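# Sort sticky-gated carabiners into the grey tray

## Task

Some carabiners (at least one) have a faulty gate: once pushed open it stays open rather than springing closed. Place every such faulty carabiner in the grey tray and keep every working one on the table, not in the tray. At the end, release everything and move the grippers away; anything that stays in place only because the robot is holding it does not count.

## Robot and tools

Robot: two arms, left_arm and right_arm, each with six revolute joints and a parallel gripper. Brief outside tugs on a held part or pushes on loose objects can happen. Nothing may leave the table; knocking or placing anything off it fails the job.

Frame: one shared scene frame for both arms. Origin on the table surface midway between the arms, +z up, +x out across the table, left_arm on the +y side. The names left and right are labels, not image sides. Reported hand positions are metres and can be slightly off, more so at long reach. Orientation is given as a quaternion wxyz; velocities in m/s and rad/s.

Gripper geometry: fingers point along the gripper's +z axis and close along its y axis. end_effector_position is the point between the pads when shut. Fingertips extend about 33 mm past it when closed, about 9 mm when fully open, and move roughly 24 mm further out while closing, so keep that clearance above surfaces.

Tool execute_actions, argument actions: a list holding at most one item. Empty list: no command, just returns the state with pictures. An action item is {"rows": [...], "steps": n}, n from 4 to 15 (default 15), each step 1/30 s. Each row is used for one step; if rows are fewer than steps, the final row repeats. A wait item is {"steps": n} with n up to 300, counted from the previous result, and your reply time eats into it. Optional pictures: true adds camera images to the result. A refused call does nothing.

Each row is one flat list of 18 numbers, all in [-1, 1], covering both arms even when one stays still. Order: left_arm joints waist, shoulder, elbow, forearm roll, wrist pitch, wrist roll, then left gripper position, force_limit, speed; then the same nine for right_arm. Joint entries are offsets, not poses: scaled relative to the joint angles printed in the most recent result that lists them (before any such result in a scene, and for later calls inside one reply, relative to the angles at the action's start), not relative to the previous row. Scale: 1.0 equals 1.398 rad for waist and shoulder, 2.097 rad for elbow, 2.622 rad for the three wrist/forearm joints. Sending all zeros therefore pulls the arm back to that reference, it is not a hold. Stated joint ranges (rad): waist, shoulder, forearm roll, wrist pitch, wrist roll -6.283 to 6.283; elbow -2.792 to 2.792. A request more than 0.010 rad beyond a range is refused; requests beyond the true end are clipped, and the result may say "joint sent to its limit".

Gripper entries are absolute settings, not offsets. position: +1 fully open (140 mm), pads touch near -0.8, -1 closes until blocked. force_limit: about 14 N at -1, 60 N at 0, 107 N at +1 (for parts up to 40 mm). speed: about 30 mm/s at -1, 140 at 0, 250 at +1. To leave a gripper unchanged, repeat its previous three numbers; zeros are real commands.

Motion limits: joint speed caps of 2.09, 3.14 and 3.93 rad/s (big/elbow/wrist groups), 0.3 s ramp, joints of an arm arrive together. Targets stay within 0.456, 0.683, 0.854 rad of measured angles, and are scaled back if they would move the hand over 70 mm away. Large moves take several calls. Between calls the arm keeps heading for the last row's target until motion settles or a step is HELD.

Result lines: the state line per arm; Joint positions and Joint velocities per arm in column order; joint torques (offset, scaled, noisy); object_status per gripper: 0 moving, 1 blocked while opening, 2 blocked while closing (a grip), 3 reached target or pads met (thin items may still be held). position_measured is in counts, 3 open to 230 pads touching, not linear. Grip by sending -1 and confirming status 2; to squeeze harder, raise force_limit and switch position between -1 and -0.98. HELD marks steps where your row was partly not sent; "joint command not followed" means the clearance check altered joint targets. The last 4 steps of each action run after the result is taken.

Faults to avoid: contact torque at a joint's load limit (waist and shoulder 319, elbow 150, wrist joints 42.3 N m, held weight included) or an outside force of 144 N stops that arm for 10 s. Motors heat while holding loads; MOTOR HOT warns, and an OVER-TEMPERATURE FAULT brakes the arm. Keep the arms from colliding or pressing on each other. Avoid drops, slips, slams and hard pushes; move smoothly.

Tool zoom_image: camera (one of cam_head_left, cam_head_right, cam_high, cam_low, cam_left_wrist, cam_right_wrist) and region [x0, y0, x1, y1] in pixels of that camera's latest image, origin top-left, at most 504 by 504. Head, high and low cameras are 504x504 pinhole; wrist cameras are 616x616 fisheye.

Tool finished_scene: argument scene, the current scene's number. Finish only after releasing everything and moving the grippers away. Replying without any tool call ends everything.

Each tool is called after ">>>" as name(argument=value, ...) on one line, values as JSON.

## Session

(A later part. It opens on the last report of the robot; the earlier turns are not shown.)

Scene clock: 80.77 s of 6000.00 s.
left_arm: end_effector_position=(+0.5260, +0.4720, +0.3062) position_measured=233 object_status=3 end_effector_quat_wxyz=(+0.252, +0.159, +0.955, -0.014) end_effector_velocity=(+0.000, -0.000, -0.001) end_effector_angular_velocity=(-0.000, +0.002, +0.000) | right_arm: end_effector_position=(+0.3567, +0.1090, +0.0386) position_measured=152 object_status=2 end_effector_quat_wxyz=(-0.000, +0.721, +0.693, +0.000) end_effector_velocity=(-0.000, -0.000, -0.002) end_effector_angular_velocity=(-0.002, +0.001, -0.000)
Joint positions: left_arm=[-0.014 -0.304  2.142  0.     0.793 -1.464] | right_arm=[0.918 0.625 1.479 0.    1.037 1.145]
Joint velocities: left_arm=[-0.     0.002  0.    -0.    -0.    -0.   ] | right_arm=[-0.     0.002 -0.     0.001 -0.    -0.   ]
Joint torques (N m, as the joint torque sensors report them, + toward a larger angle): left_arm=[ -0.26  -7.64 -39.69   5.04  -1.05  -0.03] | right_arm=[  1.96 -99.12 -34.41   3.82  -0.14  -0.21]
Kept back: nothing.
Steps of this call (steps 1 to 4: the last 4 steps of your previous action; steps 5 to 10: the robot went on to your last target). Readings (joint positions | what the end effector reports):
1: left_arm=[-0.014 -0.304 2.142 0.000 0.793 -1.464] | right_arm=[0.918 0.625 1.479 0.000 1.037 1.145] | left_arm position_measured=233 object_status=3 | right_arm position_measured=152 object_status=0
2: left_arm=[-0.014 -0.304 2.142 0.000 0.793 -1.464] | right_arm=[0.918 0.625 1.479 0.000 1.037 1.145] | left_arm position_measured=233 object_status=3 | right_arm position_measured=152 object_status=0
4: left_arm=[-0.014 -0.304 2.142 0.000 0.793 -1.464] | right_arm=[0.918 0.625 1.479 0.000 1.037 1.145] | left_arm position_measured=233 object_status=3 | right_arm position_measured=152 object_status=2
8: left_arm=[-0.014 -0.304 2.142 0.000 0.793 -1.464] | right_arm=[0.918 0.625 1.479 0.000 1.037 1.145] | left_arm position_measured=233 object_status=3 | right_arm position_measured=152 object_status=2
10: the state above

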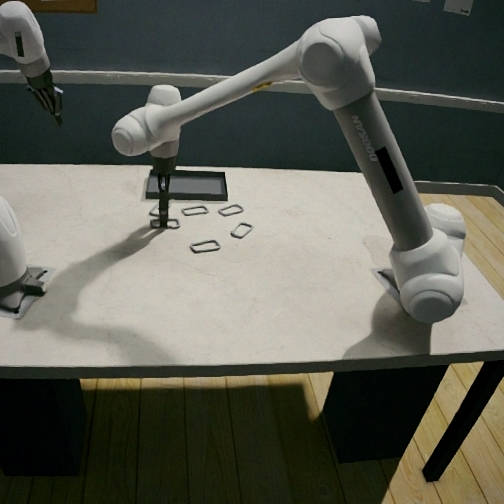

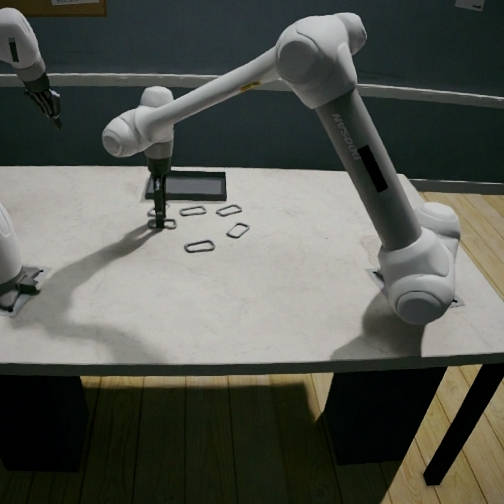

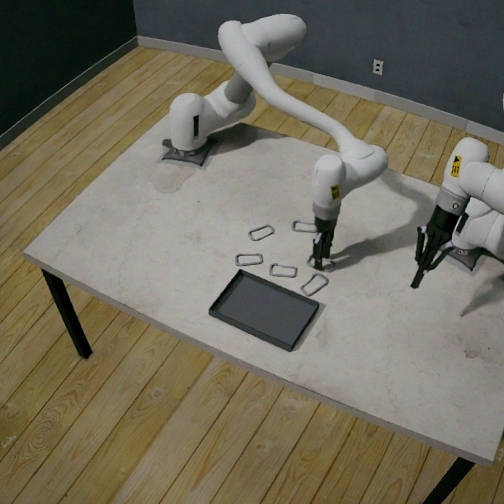

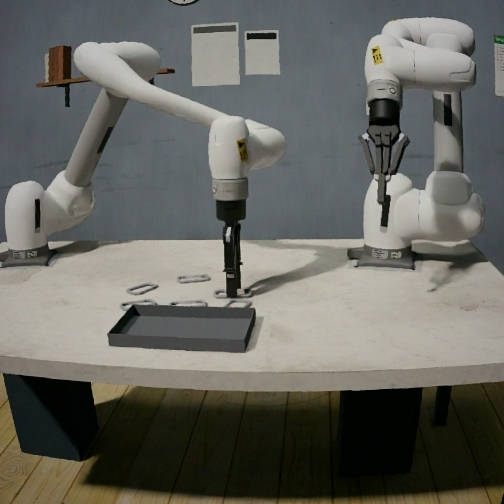

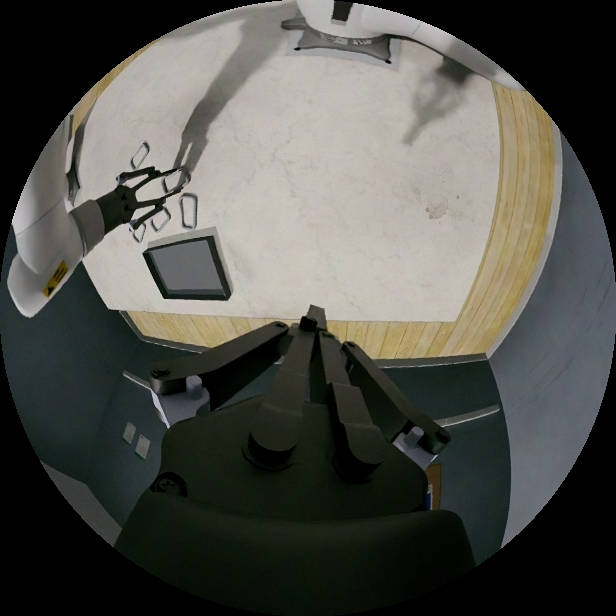

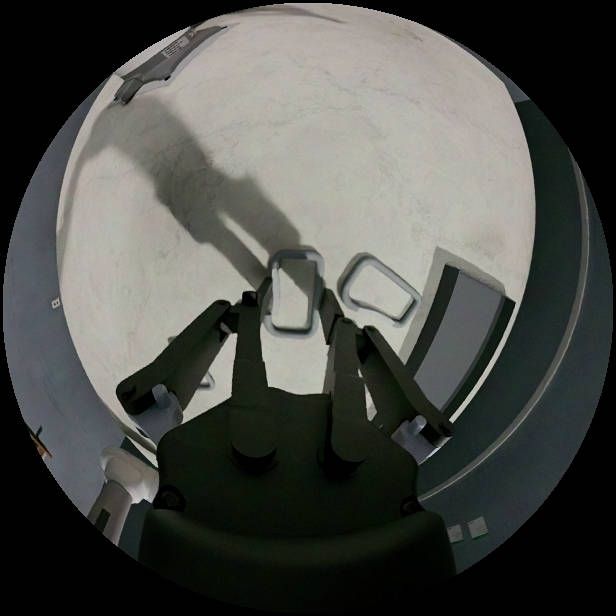

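>>> execute_actions(actions=[{"rows":[[0,0,0,0,0,0,-0.9,0,1,0,0,0,0,0,0,0.05,-0.6,0]],"steps":15}], pictures=true)

>>> zoom_image(camera="cam_right_wrist", region=[200, 200, 400, 400])

Scene clock: 81.47 s of 6000.00 s.
left_arm: end_effector_position=(+0.5260, +0.4720, +0.3062) position_measured=233 object_status=3 end_effector_quat_wxyz=(+0.252, +0.159, +0.955, -0.014) end_effector_velocity=(-0.000, -0.001, +0.000) end_effector_angular_velocity=(+0.001, -0.000, -0.003) | right_arm: end_effector_position=(+0.3567, +0.1090, +0.0386) position_measured=123 object_status=0 end_effector_quat_wxyz=(-0.000, +0.721, +0.693, +0.000) end_effector_velocity=(+0.001, -0.000, -0.001) end_effector_angular_velocity=(-0.001, +0.000, -0.001)
Joint positions: left_arm=[-0.014 -0.304  2.142  0.     0.793 -1.464] | right_arm=[0.918 0.625 1.479 0.    1.037 1.145]
Joint velocities: left_arm=[-0.001  0.    -0.     0.     0.     0.002] | right_arm=[-0.001  0.001  0.    -0.     0.     0.   ]
Joint torques (N m, as the joint torque sensors report them, + toward a larger angle): left_arm=[  0.37  -7.59 -39.6    5.05  -1.1   -0.06] | right_arm=[  2.46 -96.48 -34.75   3.91  -0.09  -0.34]
Steps of this call (steps 1 to 10: the robot went on to your last target; steps 11 to 21: the first 11 steps of this action). Readings (joint positions | what the end effector reports):
11: left_arm=[-0.014 -0.304 2.142 0.000 0.793 -1.464] | right_arm=[0.918 0.625 1.479 0.000 1.037 1.145] | left_arm position_measured=233 object_status=3 | right_arm position_measured=152 object_status=0
12: left_arm=[-0.014 -0.304 2.142 0.000 0.793 -1.464] | right_arm=[0.918 0.625 1.479 0.000 1.037 1.145] | left_arm position_measured=233 object_status=3 | right_arm position_measured=152 object_status=0
14: left_arm=[-0.014 -0.304 2.142 0.000 0.793 -1.464] | right_arm=[0.918 0.625 1.479 0.000 1.037 1.145] | left_arm position_measured=233 object_status=3 | right_arm position_measured=135 object_status=0
18: left_arm=[-0.014 -0.304 2.142 0.000 0.793 -1.464] | right_arm=[0.918 0.625 1.479 0.000 1.037 1.145] | left_arm position_measured=233 object_status=3 | right_arm position_measured=123 object_status=0
21: the state above

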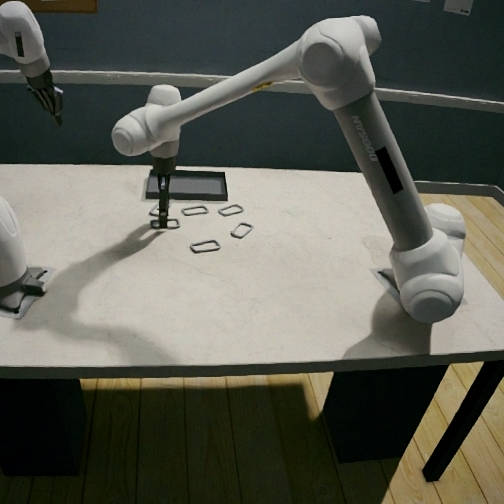

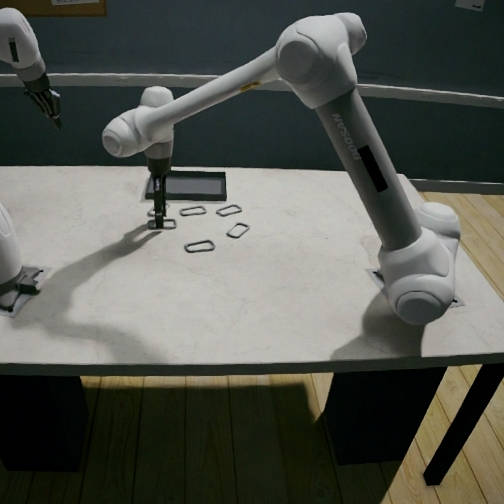

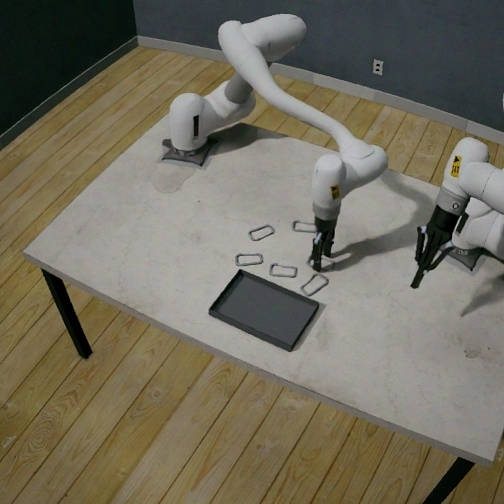

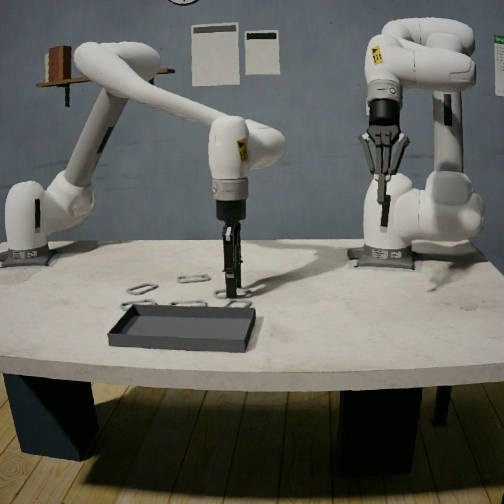

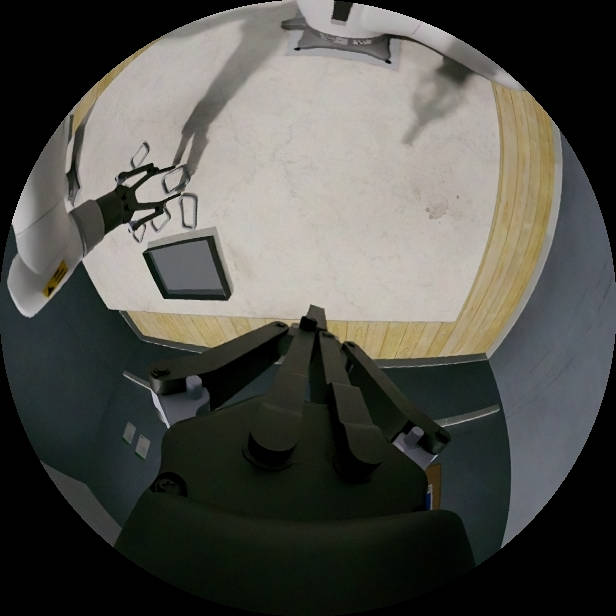

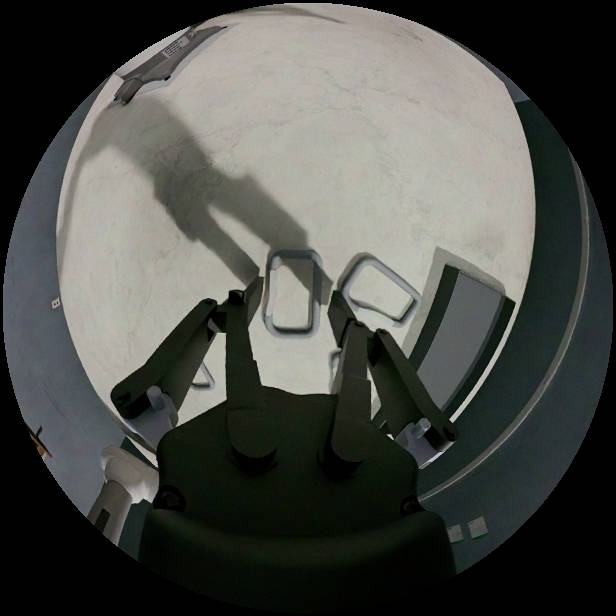

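Region (200, 200, 400, 400) of cam_right_wrist's 616x616 image, scaled by 2.520, with more detail than that image has.

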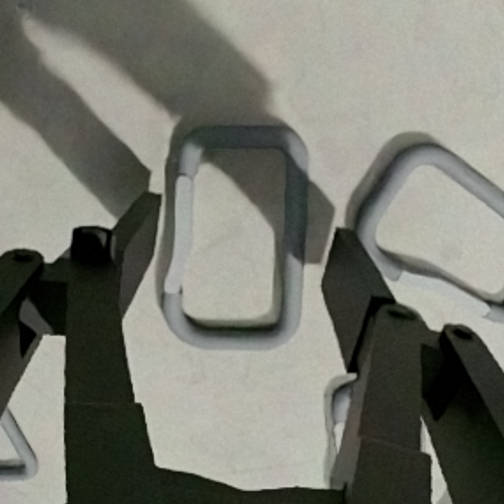

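>>> execute_actions(actions=[{"rows":[[0,0,0,0,0,0,-0.9,0,1,0.0014,0.0037,-0.0037,0,0.0007,0.0007,0.05,-0.6,0],[0,0,0,0,0,0,-0.9,0,1,0.0014,0.0037,-0.0037,0,0.0007,0.0007,0.05,-0.6,0],[0,0,0,0,0,0,-0.9,0,1,0.0014,0.0037,-0.0037,0,0.0007,0.0007,0.05,-0.6,0],[0,0,0,0,0,0,-0.9,0,1,0.0014,0.0037,-0.0037,0,0.0007,0.0007,0.05,-0.6,0],[0,0,0,0,0,0,-0.9,0,1,0.0014,0.0037,-0.0037,0,0.0007,0.0007,0.05,-0.6,0],[0,0,0,0,0,0,-0.9,0,1,0.0014,0.0037,-0.0037,0,0.0007,0.0007,0.05,-0.6,0],[0,0,0,0,0,0,-0.9,0,1,0.0014,0.0037,-0.0037,0,0.0007,0.0007,-0.46,-0.6,-0.6]],"steps":15}], pictures=false)

>>> execute_actions(actions=[{"steps":20}], pictures=true)

>>> zoom_image(camera="cam_right_wrist", region=[200, 200, 400, 400])

Scene clock: 82.17 s of 6000.00 s.
left_arm: end_effector_position=(+0.5260, +0.4720, +0.3062) position_measured=233 object_status=3 end_effector_quat_wxyz=(+0.252, +0.159, +0.955, -0.014) end_effector_velocity=(-0.000, +0.000, +0.000) end_effector_angular_velocity=(+0.001, -0.001, -0.000) | right_arm: end_effector_position=(+0.3570, +0.1128, +0.0380) position_measured=136 object_status=0 end_effector_quat_wxyz=(-0.000, +0.721, +0.693, +0.001) end_effector_velocity=(-0.001, +0.001, -0.001) end_effector_angular_velocity=(-0.001, +0.001, +0.001)
Joint positions: left_arm=[-0.014 -0.304  2.142  0.     0.793 -1.464] | right_arm=[0.919 0.63  1.471 0.    1.039 1.147]
Joint velocities: left_arm=[-0.    -0.001  0.     0.001 -0.    -0.   ] | right_arm=[ 0.002  0.002 -0.001  0.001 -0.     0.   ]
Joint torques (N m, as the joint torque sensors report them, + toward a larger angle): left_arm=[ -0.2   -7.36 -39.88   5.15  -1.09   0.11] | right_arm=[  2.41 -97.1  -34.52   3.8   -0.02   0.03]
Steps of this call (steps 1 to 4: the last 4 steps of your previous action; steps 5 to 10: the robot went on to your last target; steps 11 to 21: the first 11 steps of this action). Readings (joint positions | what the end effector reports):
11: left_arm=[-0.014 -0.304 2.142 0.000 0.793 -1.464] | right_arm=[0.918 0.625 1.479 0.000 1.037 1.145] | left_arm position_measured=233 object_status=3 | right_arm position_measured=123 object_status=3
12: left_arm=[-0.014 -0.304 2.142 0.000 0.793 -1.464] | right_arm=[0.918 0.626 1.477 0.000 1.037 1.145] | left_arm position_measured=233 object_status=3 | right_arm position_measured=123 object_status=3
14: left_arm=[-0.014 -0.304 2.142 0.000 0.793 -1.464] | right_arm=[0.918 0.628 1.473 0.000 1.038 1.146] | left_arm position_measured=233 object_status=3 | right_arm position_measured=123 object_status=3
18: left_arm=[-0.014 -0.304 2.142 0.000 0.793 -1.464] | right_arm=[0.919 0.630 1.472 0.000 1.039 1.147] | left_arm position_measured=233 object_status=3 | right_arm position_measured=124 object_status=0
21: the state above

Scene clock: 82.83 s of 6000.00 s.
left_arm: end_effector_position=(+0.5260, +0.4720, +0.3062) position_measured=233 object_status=3 end_effector_quat_wxyz=(+0.252, +0.159, +0.955, -0.014) end_effector_velocity=(-0.000, +0.001, +0.001) end_effector_angular_velocity=(-0.001, -0.001, +0.002) | right_arm: end_effector_position=(+0.3568, +0.1129, +0.0380) position_measured=152 object_status=2 end_effector_quat_wxyz=(-0.000, +0.721, +0.693, +0.001) end_effector_velocity=(+0.000, +0.000, +0.000) end_effector_angular_velocity=(+0.001, +0.000, -0.001)
Joint positions: left_arm=[-0.014 -0.304  2.142  0.     0.793 -1.464] | right_arm=[0.92  0.63  1.471 0.    1.039 1.147]
Joint velocities: left_arm=[ 0.002 -0.001 -0.    -0.001 -0.    -0.   ] | right_arm=[-0.    -0.    -0.     0.001  0.     0.001]
Joint torques (N m, as the joint torque sensors report them, + toward a larger angle): left_arm=[ -0.02  -6.63 -39.42   5.04  -1.1    0.05] | right_arm=[  5.88 -78.05 -20.91   4.97   0.35  -0.14]
Kept back: nothing.
Steps of this call (steps 1 to 4: the last 4 steps of your previous action; steps 5 to 15: the robot went on to your last target; steps 16 to 20: nothing new was sent). Readings (joint positions | what the end effector reports):
1: left_arm=[-0.014 -0.304 2.142 0.000 0.793 -1.464] | right_arm=[0.919 0.630 1.471 0.000 1.039 1.147] | left_arm position_measured=233 object_status=3 | right_arm position_measured=140 object_status=0
2: left_arm=[-0.014 -0.304 2.142 0.000 0.793 -1.464] | right_arm=[0.919 0.630 1.471 0.000 1.039 1.147] | left_arm position_measured=233 object_status=3 | right_arm position_measured=144 object_status=0
4: left_arm=[-0.014 -0.304 2.142 0.000 0.793 -1.464] | right_arm=[0.919 0.630 1.471 0.000 1.039 1.147] | left_arm position_measured=233 object_status=3 | right_arm position_measured=152 object_status=0
8: left_arm=[-0.014 -0.304 2.142 0.000 0.793 -1.464] | right_arm=[0.919 0.630 1.471 0.000 1.039 1.147] | left_arm position_measured=233 object_status=3 | right_arm position_measured=152 object_status=0
20: the state above
All arms were judged still, so your last target was given up. Only a new action makes them travel on or press farther. Fingers that are still opening or closing keep moving.

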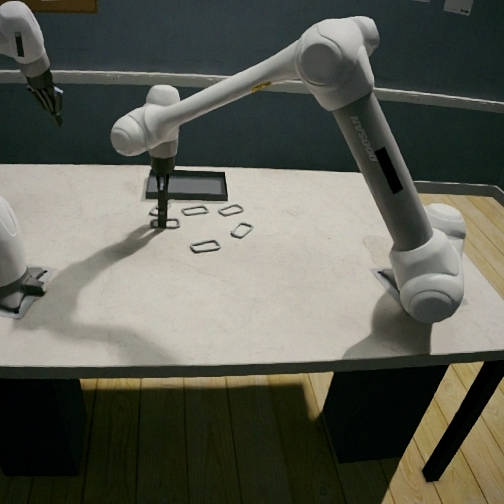

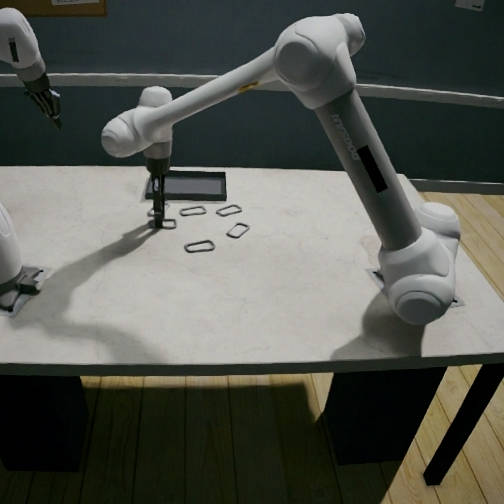

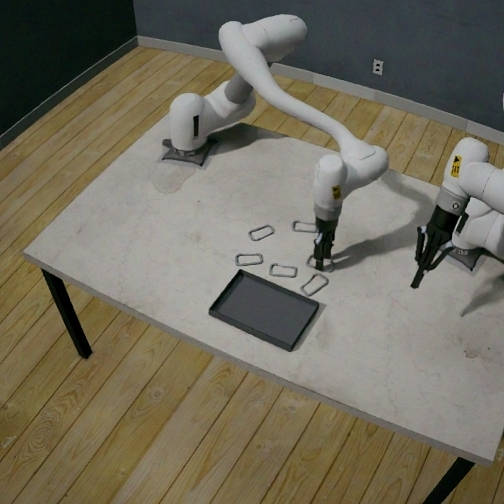

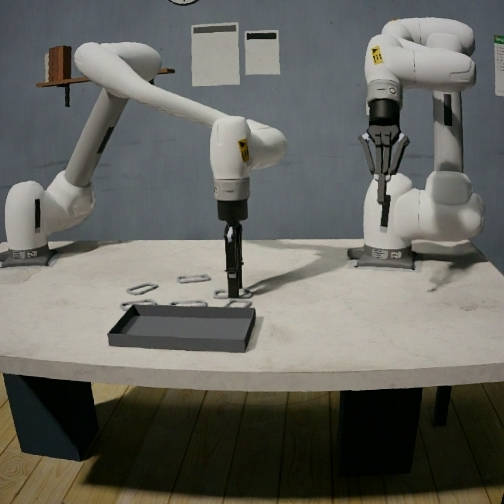

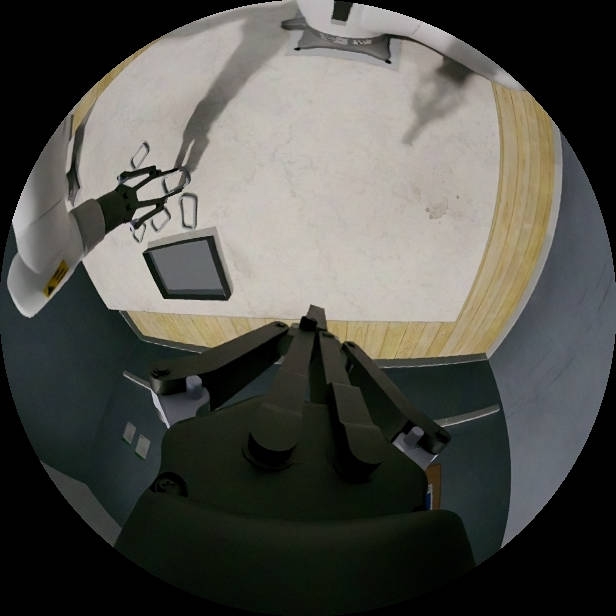

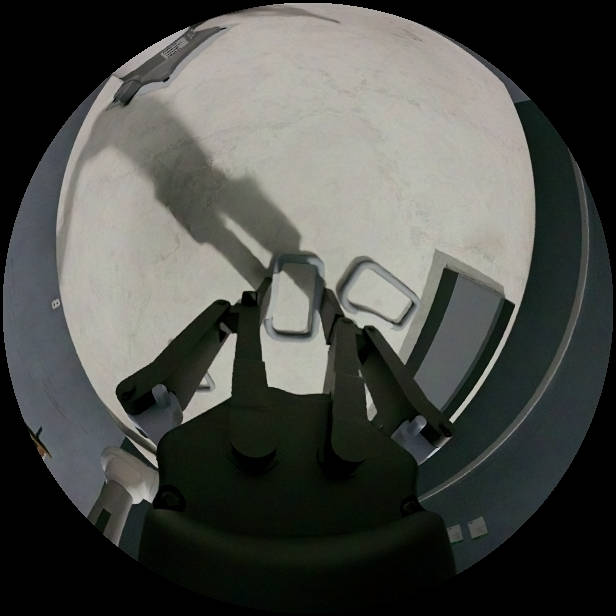

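Region (200, 200, 400, 400) of cam_right_wrist's 616x616 image, scaled by 2.520, with more detail than that image has.

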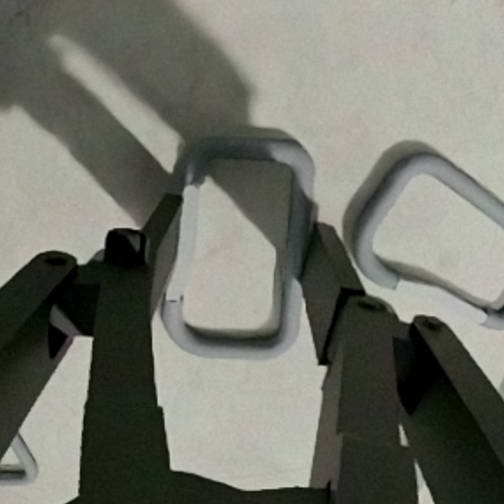

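>>> execute_actions(actions=[{"rows":[[0,0,0,0,0,0,-0.9,0,1,0,-0.0002,-0.0001,0,0.0002,0,-0.47,-0.6,-0.8],[0,0,0,0,0,0,-0.9,0,1,0,-0.0003,-0.00015,0,0.0003,0,-0.47,-0.6,-0.8],[0,0,0,0,0,0,-0.9,0,1,0,-0.0005,-0.00025,0,0.00045,0,-0.47,-0.6,-0.8],[0,0,0,0,0,0,-0.9,0,1,0,-0.0006,-0.0003,0,0.00055,0,-0.47,-0.6,-0.8]],"steps":15}], pictures=false)

>>> execute_actions(actions=[{"steps":12}], pictures=true)

>>> zoom_image(camera="cam_right_wrist", region=[200, 200, 400, 400])

Scene clock: 83.43 s of 6000.00 s.
left_arm: end_effector_position=(+0.5260, +0.4720, +0.3062) position_measured=233 object_status=3 end_effector_quat_wxyz=(+0.252, +0.159, +0.955, -0.014) end_effector_velocity=(+0.000, +0.000, -0.001) end_effector_angular_velocity=(+0.001, +0.001, -0.000) | right_arm: end_effector_position=(+0.3568, +0.1129, +0.0388) position_measured=152 object_status=2 end_effector_quat_wxyz=(-0.000, +0.721, +0.693, +0.000) end_effector_velocity=(+0.000, +0.001, +0.003) end_effector_angular_velocity=(+0.003, -0.001, -0.001)
Joint positions: left_arm=[-0.014 -0.304  2.142  0.     0.793 -1.464] | right_arm=[0.92  0.63  1.471 0.    1.04  1.147]
Joint velocities: left_arm=[ 0.001  0.001 -0.     0.     0.     0.001] | right_arm=[ 0.    -0.003 -0.001  0.001  0.001  0.001]
Joint torques (N m, as the joint torque sensors report them, + toward a larger angle): left_arm=[ -0.3   -7.5  -39.66   5.03  -1.12   0.08] | right_arm=[  0.73 -88.55 -28.64   3.64   0.08  -0.13]
Steps of this call (steps 1 to 7: nothing new was sent; steps 8 to 18: the first 11 steps of this action). Readings (joint positions | what the end effector reports):
8: left_arm=[-0.014 -0.304 2.142 0.000 0.793 -1.464] | right_arm=[0.920 0.630 1.471 0.000 1.039 1.147] | left_arm position_measured=233 object_status=3 | right_arm position_measured=152 object_status=0
9: left_arm=[-0.014 -0.304 2.142 0.000 0.793 -1.464] | right_arm=[0.920 0.630 1.471 0.000 1.039 1.147] | left_arm position_measured=233 object_status=3 | right_arm position_measured=152 object_status=0
11: left_arm=[-0.014 -0.304 2.142 0.000 0.793 -1.464] | right_arm=[0.920 0.630 1.471 0.000 1.039 1.147] | left_arm position_measured=233 object_status=3 | right_arm position_measured=152 object_status=0
15: left_arm=[-0.014 -0.304 2.142 0.000 0.793 -1.464] | right_arm=[0.920 0.630 1.471 0.000 1.040 1.147] | left_arm position_measured=233 object_status=3 | right_arm position_measured=152 object_status=2
18: the state above

Scene clock: 83.83 s of 6000.00 s.
left_arm: end_effector_position=(+0.5260, +0.4720, +0.3062) position_measured=233 object_status=3 end_effector_quat_wxyz=(+0.252, +0.159, +0.955, -0.014) end_effector_velocity=(+0.000, -0.000, -0.000) end_effector_angular_velocity=(+0.001, +0.000, -0.001) | right_arm: end_effector_position=(+0.3568, +0.1129, +0.0390) position_measured=153 object_status=2 end_effector_quat_wxyz=(-0.000, +0.721, +0.693, +0.001) end_effector_velocity=(-0.000, +0.000, -0.002) end_effector_angular_velocity=(-0.002, +0.001, +0.000)
Joint positions: left_arm=[-0.014 -0.304  2.142  0.     0.793 -1.464] | right_arm=[0.92  0.629 1.47  0.    1.04  1.147]
Joint velocities: left_arm=[-0.001  0.    -0.     0.001 -0.     0.   ] | right_arm=[ 0.     0.002 -0.     0.    -0.    -0.   ]
Joint torques (N m, as the joint torque sensors report them, + toward a larger angle): left_arm=[ -0.51  -7.28 -39.28   5.06  -1.07   0.06] | right_arm=[  0.66 -86.46 -26.37   3.72   0.05  -0.44]
Kept back: nothing.
Steps of this call (steps 1 to 4: the last 4 steps of your previous action; steps 5 to 12: the robot went on to your last target). Readings (joint positions | what the end effector reports):
1: left_arm=[-0.014 -0.304 2.142 0.000 0.793 -1.464] | right_arm=[0.920 0.630 1.471 0.000 1.040 1.147] | left_arm position_measured=233 object_status=3 | right_arm position_measured=153 object_status=2
2: left_arm=[-0.014 -0.304 2.142 0.000 0.793 -1.464] | right_arm=[0.920 0.629 1.470 0.000 1.040 1.147] | left_arm position_measured=233 object_status=3 | right_arm position_measured=153 object_status=2
4: left_arm=[-0.014 -0.304 2.142 0.000 0.793 -1.464] | right_arm=[0.920 0.629 1.470 0.000 1.040 1.147] | left_arm position_measured=233 object_status=3 | right_arm position_measured=153 object_status=2
8: left_arm=[-0.014 -0.304 2.142 0.000 0.793 -1.464] | right_arm=[0.920 0.629 1.470 0.000 1.040 1.147] | left_arm position_measured=233 object_status=3 | right_arm position_measured=153 object_status=2
12: the state above

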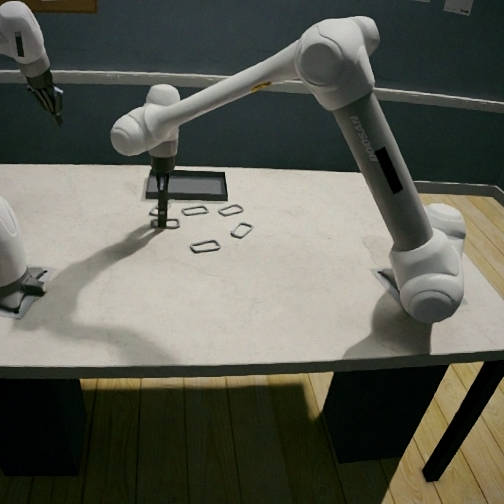

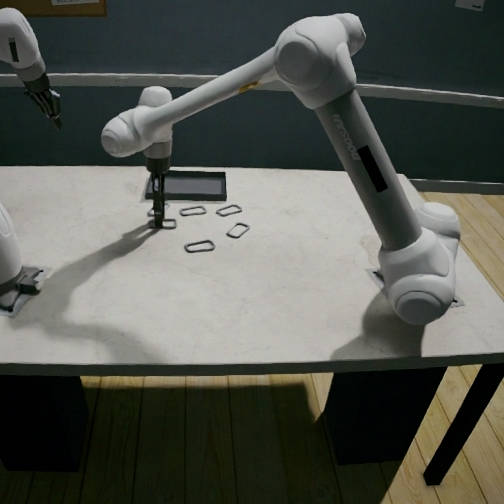

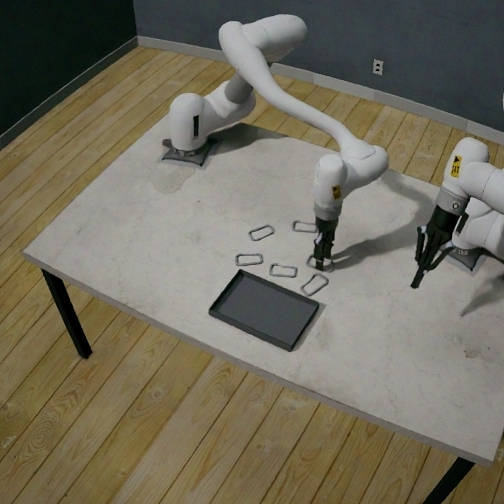

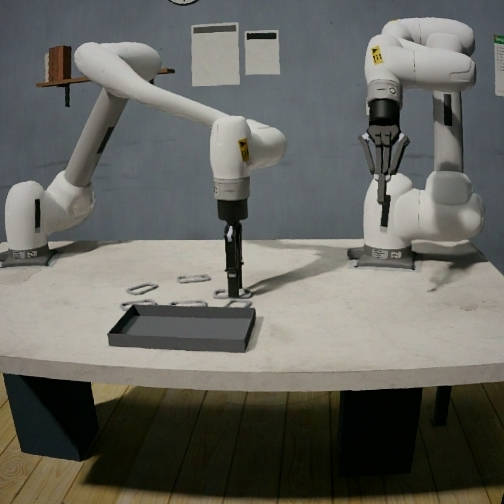

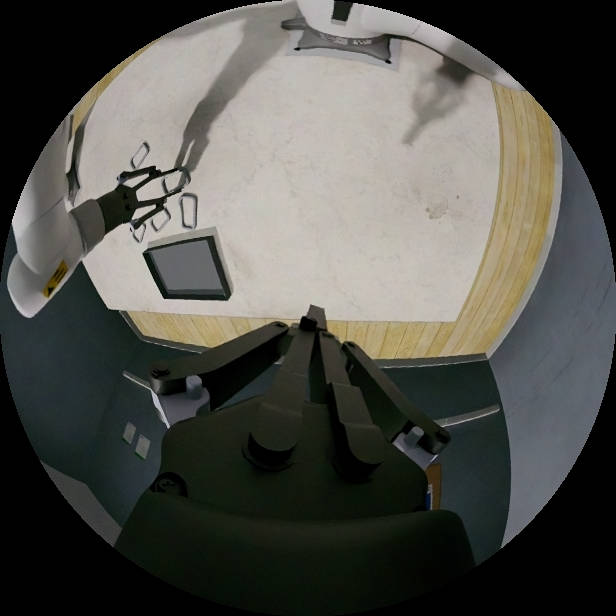

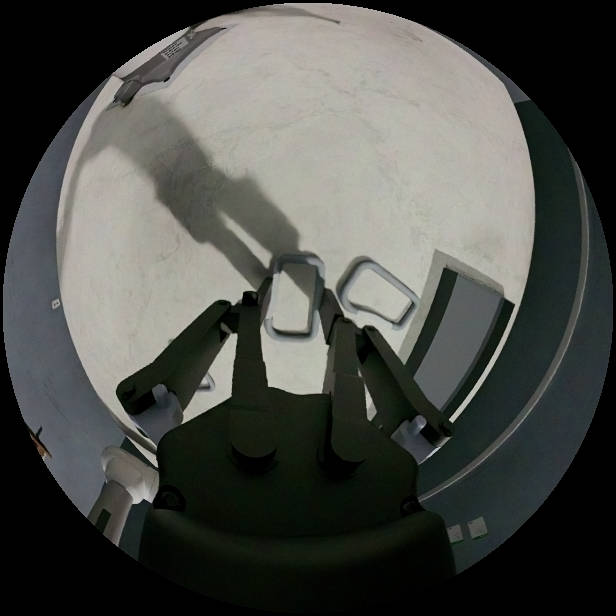

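Region (200, 200, 400, 400) of cam_right_wrist's 616x616 image, scaled by 2.520, with more detail than that image has.

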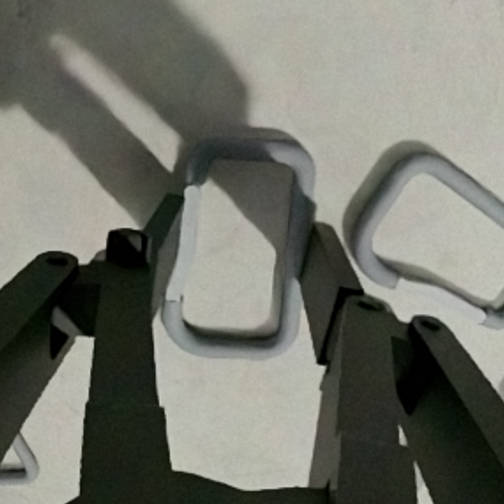

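>>> execute_actions(actions=[{"rows":[[0,0,0,0,0,0,-0.9,0,1,0,-0.0002,-0.0001,0,0.0002,0,-0.46,-0.6,-0.8],[0,0,0,0,0,0,-0.9,0,1,0,-0.0004,-0.0002,0,0.0004,0,-0.46,-0.6,-0.8],[0,0,0,0,0,0,-0.9,0,1,0,-0.0006,-0.0003,0,0.00055,0,-0.46,-0.6,-0.8]],"steps":15}], pictures=false)

>>> execute_actions(actions=[{"steps":12}], pictures=true)

>>> zoom_image(camera="cam_right_wrist", region=[200, 200, 400, 400])

Scene clock: 84.43 s of 6000.00 s.
left_arm: end_effector_position=(+0.5260, +0.4720, +0.3062) position_measured=233 object_status=3 end_effector_quat_wxyz=(+0.252, +0.159, +0.955, -0.014) end_effector_velocity=(-0.000, -0.000, +0.000) end_effector_angular_velocity=(-0.002, +0.000, +0.001) | right_arm: end_effector_position=(+0.3568, +0.1130, +0.0402) position_measured=159 object_status=0 end_effector_quat_wxyz=(-0.000, +0.721, +0.693, +0.001) end_effector_velocity=(+0.000, -0.000, -0.001) end_effector_angular_velocity=(-0.001, +0.001, -0.001)
Joint positions: left_arm=[-0.014 -0.304  2.142  0.     0.793 -1.464] | right_arm=[0.92  0.628 1.47  0.    1.042 1.147]
Joint velocities: left_arm=[-0.    -0.     0.    -0.001  0.    -0.002] | right_arm=[-0.     0.001 -0.001 -0.     0.     0.   ]
Joint torques (N m, as the joint torque sensors report them, + toward a larger angle): left_arm=[ -0.18  -7.79 -39.68   5.1   -1.17   0.06] | right_arm=[ -2.74 -67.43 -15.47   2.61   0.84  -0.4 ]
Steps of this call (steps 1 to 7: the robot went on to your last target; steps 8 to 18: the first 11 steps of this action). Readings (joint positions | what the end effector reports):
8: left_arm=[-0.014 -0.304 2.142 0.000 0.793 -1.464] | right_arm=[0.920 0.629 1.470 0.000 1.040 1.147] | left_arm position_measured=233 object_status=3 | right_arm position_measured=153 object_status=0
9: left_arm=[-0.014 -0.304 2.142 0.000 0.793 -1.464] | right_arm=[0.920 0.629 1.470 0.000 1.040 1.147] | left_arm position_measured=233 object_status=3 | right_arm position_measured=153 object_status=0
11: left_arm=[-0.014 -0.304 2.142 0.000 0.793 -1.464] | right_arm=[0.920 0.629 1.470 0.000 1.041 1.147] | left_arm position_measured=233 object_status=3 | right_arm position_measured=154 object_status=0
15: left_arm=[-0.014 -0.304 2.142 0.000 0.793 -1.464] | right_arm=[0.920 0.628 1.470 0.000 1.042 1.147] | left_arm position_measured=233 object_status=3 | right_arm position_measured=159 object_status=0
18: the state above

Scene clock: 84.83 s of 6000.00 s.
left_arm: end_effector_position=(+0.5260, +0.4720, +0.3062) position_measured=233 object_status=3 end_effector_quat_wxyz=(+0.252, +0.159, +0.955, -0.014) end_effector_velocity=(+0.000, -0.000, -0.000) end_effector_angular_velocity=(-0.001, +0.001, +0.001) | right_arm: end_effector_position=(+0.3568, +0.1130, +0.0402) position_measured=159 object_status=2 end_effector_quat_wxyz=(-0.000, +0.721, +0.693, +0.001) end_effector_velocity=(+0.000, +0.000, +0.000) end_effector_angular_velocity=(+0.001, -0.000, +0.001)
Joint positions: left_arm=[-0.014 -0.304  2.142  0.     0.793 -1.464] | right_arm=[0.92  0.628 1.47  0.    1.042 1.147]
Joint velocities: left_arm=[-0.     0.001  0.    -0.001  0.    -0.002] | right_arm=[ 0.    -0.    -0.     0.    -0.    -0.001]
Joint torques (N m, as the joint torque sensors report them, + toward a larger angle): left_arm=[ -0.3   -7.3  -39.82   5.1   -1.06   0.08] | right_arm=[ -2.42 -68.36 -15.43   2.15   0.87  -0.24]
Kept back: nothing.
Steps of this call (steps 1 to 4: the last 4 steps of your previous action; steps 5 to 12: the robot went on to your last target). Readings (joint positions | what the end effector reports):
1: left_arm=[-0.014 -0.304 2.142 0.000 0.793 -1.464] | right_arm=[0.920 0.628 1.470 0.000 1.042 1.147] | left_arm position_measured=233 object_status=3 | right_arm position_measured=159 object_status=0
2: left_arm=[-0.014 -0.304 2.142 0.000 0.793 -1.464] | right_arm=[0.920 0.628 1.470 0.000 1.042 1.147] | left_arm position_measured=233 object_status=3 | right_arm position_measured=159 object_status=2
4: left_arm=[-0.014 -0.304 2.142 0.000 0.793 -1.464] | right_arm=[0.920 0.628 1.470 0.000 1.042 1.147] | left_arm position_measured=233 object_status=3 | right_arm position_measured=159 object_status=2
8: left_arm=[-0.014 -0.304 2.142 0.000 0.793 -1.464] | right_arm=[0.920 0.628 1.470 0.000 1.042 1.147] | left_arm position_measured=233 object_status=3 | right_arm position_measured=159 object_status=2
12: the state above

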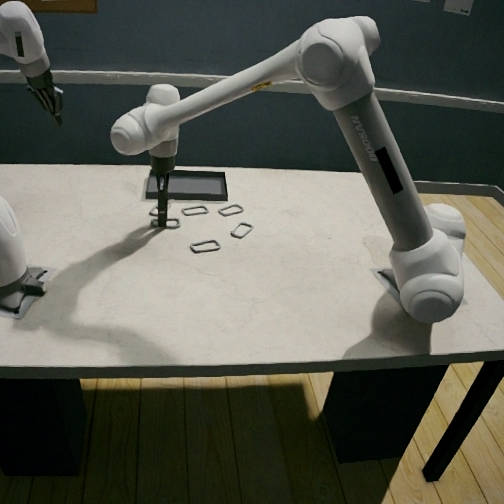

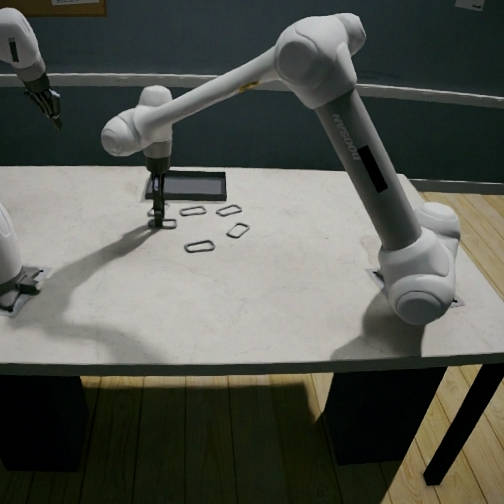

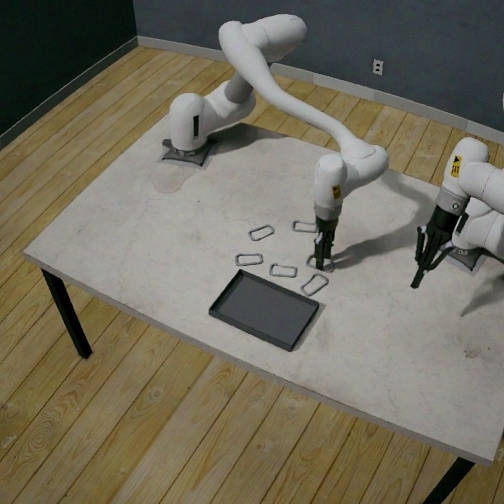

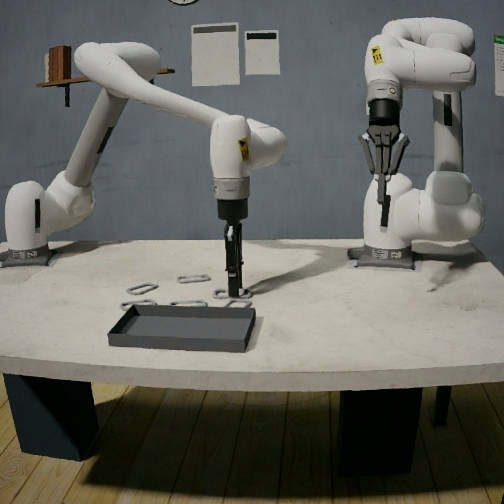

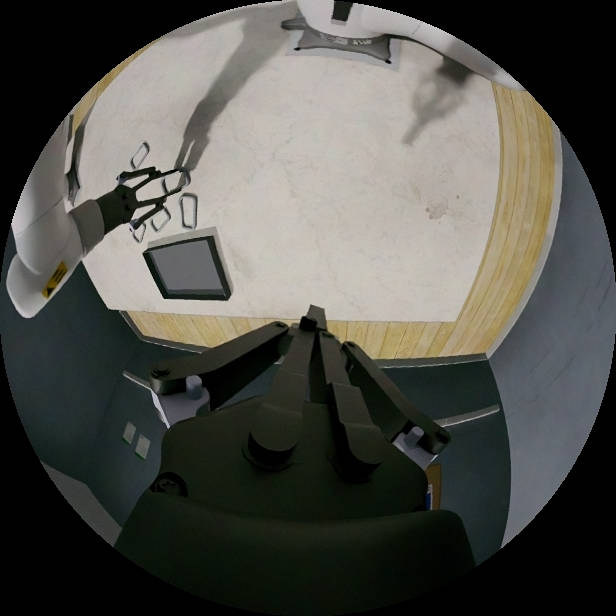

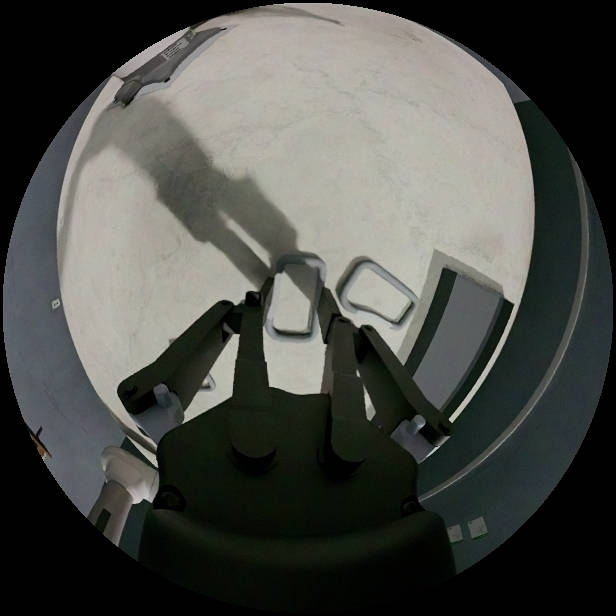

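Region (200, 200, 400, 400) of cam_right_wrist's 616x616 image, scaled by 2.520, with more detail than that image has.

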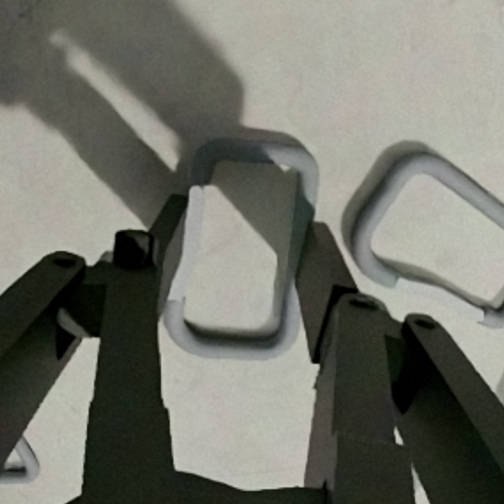

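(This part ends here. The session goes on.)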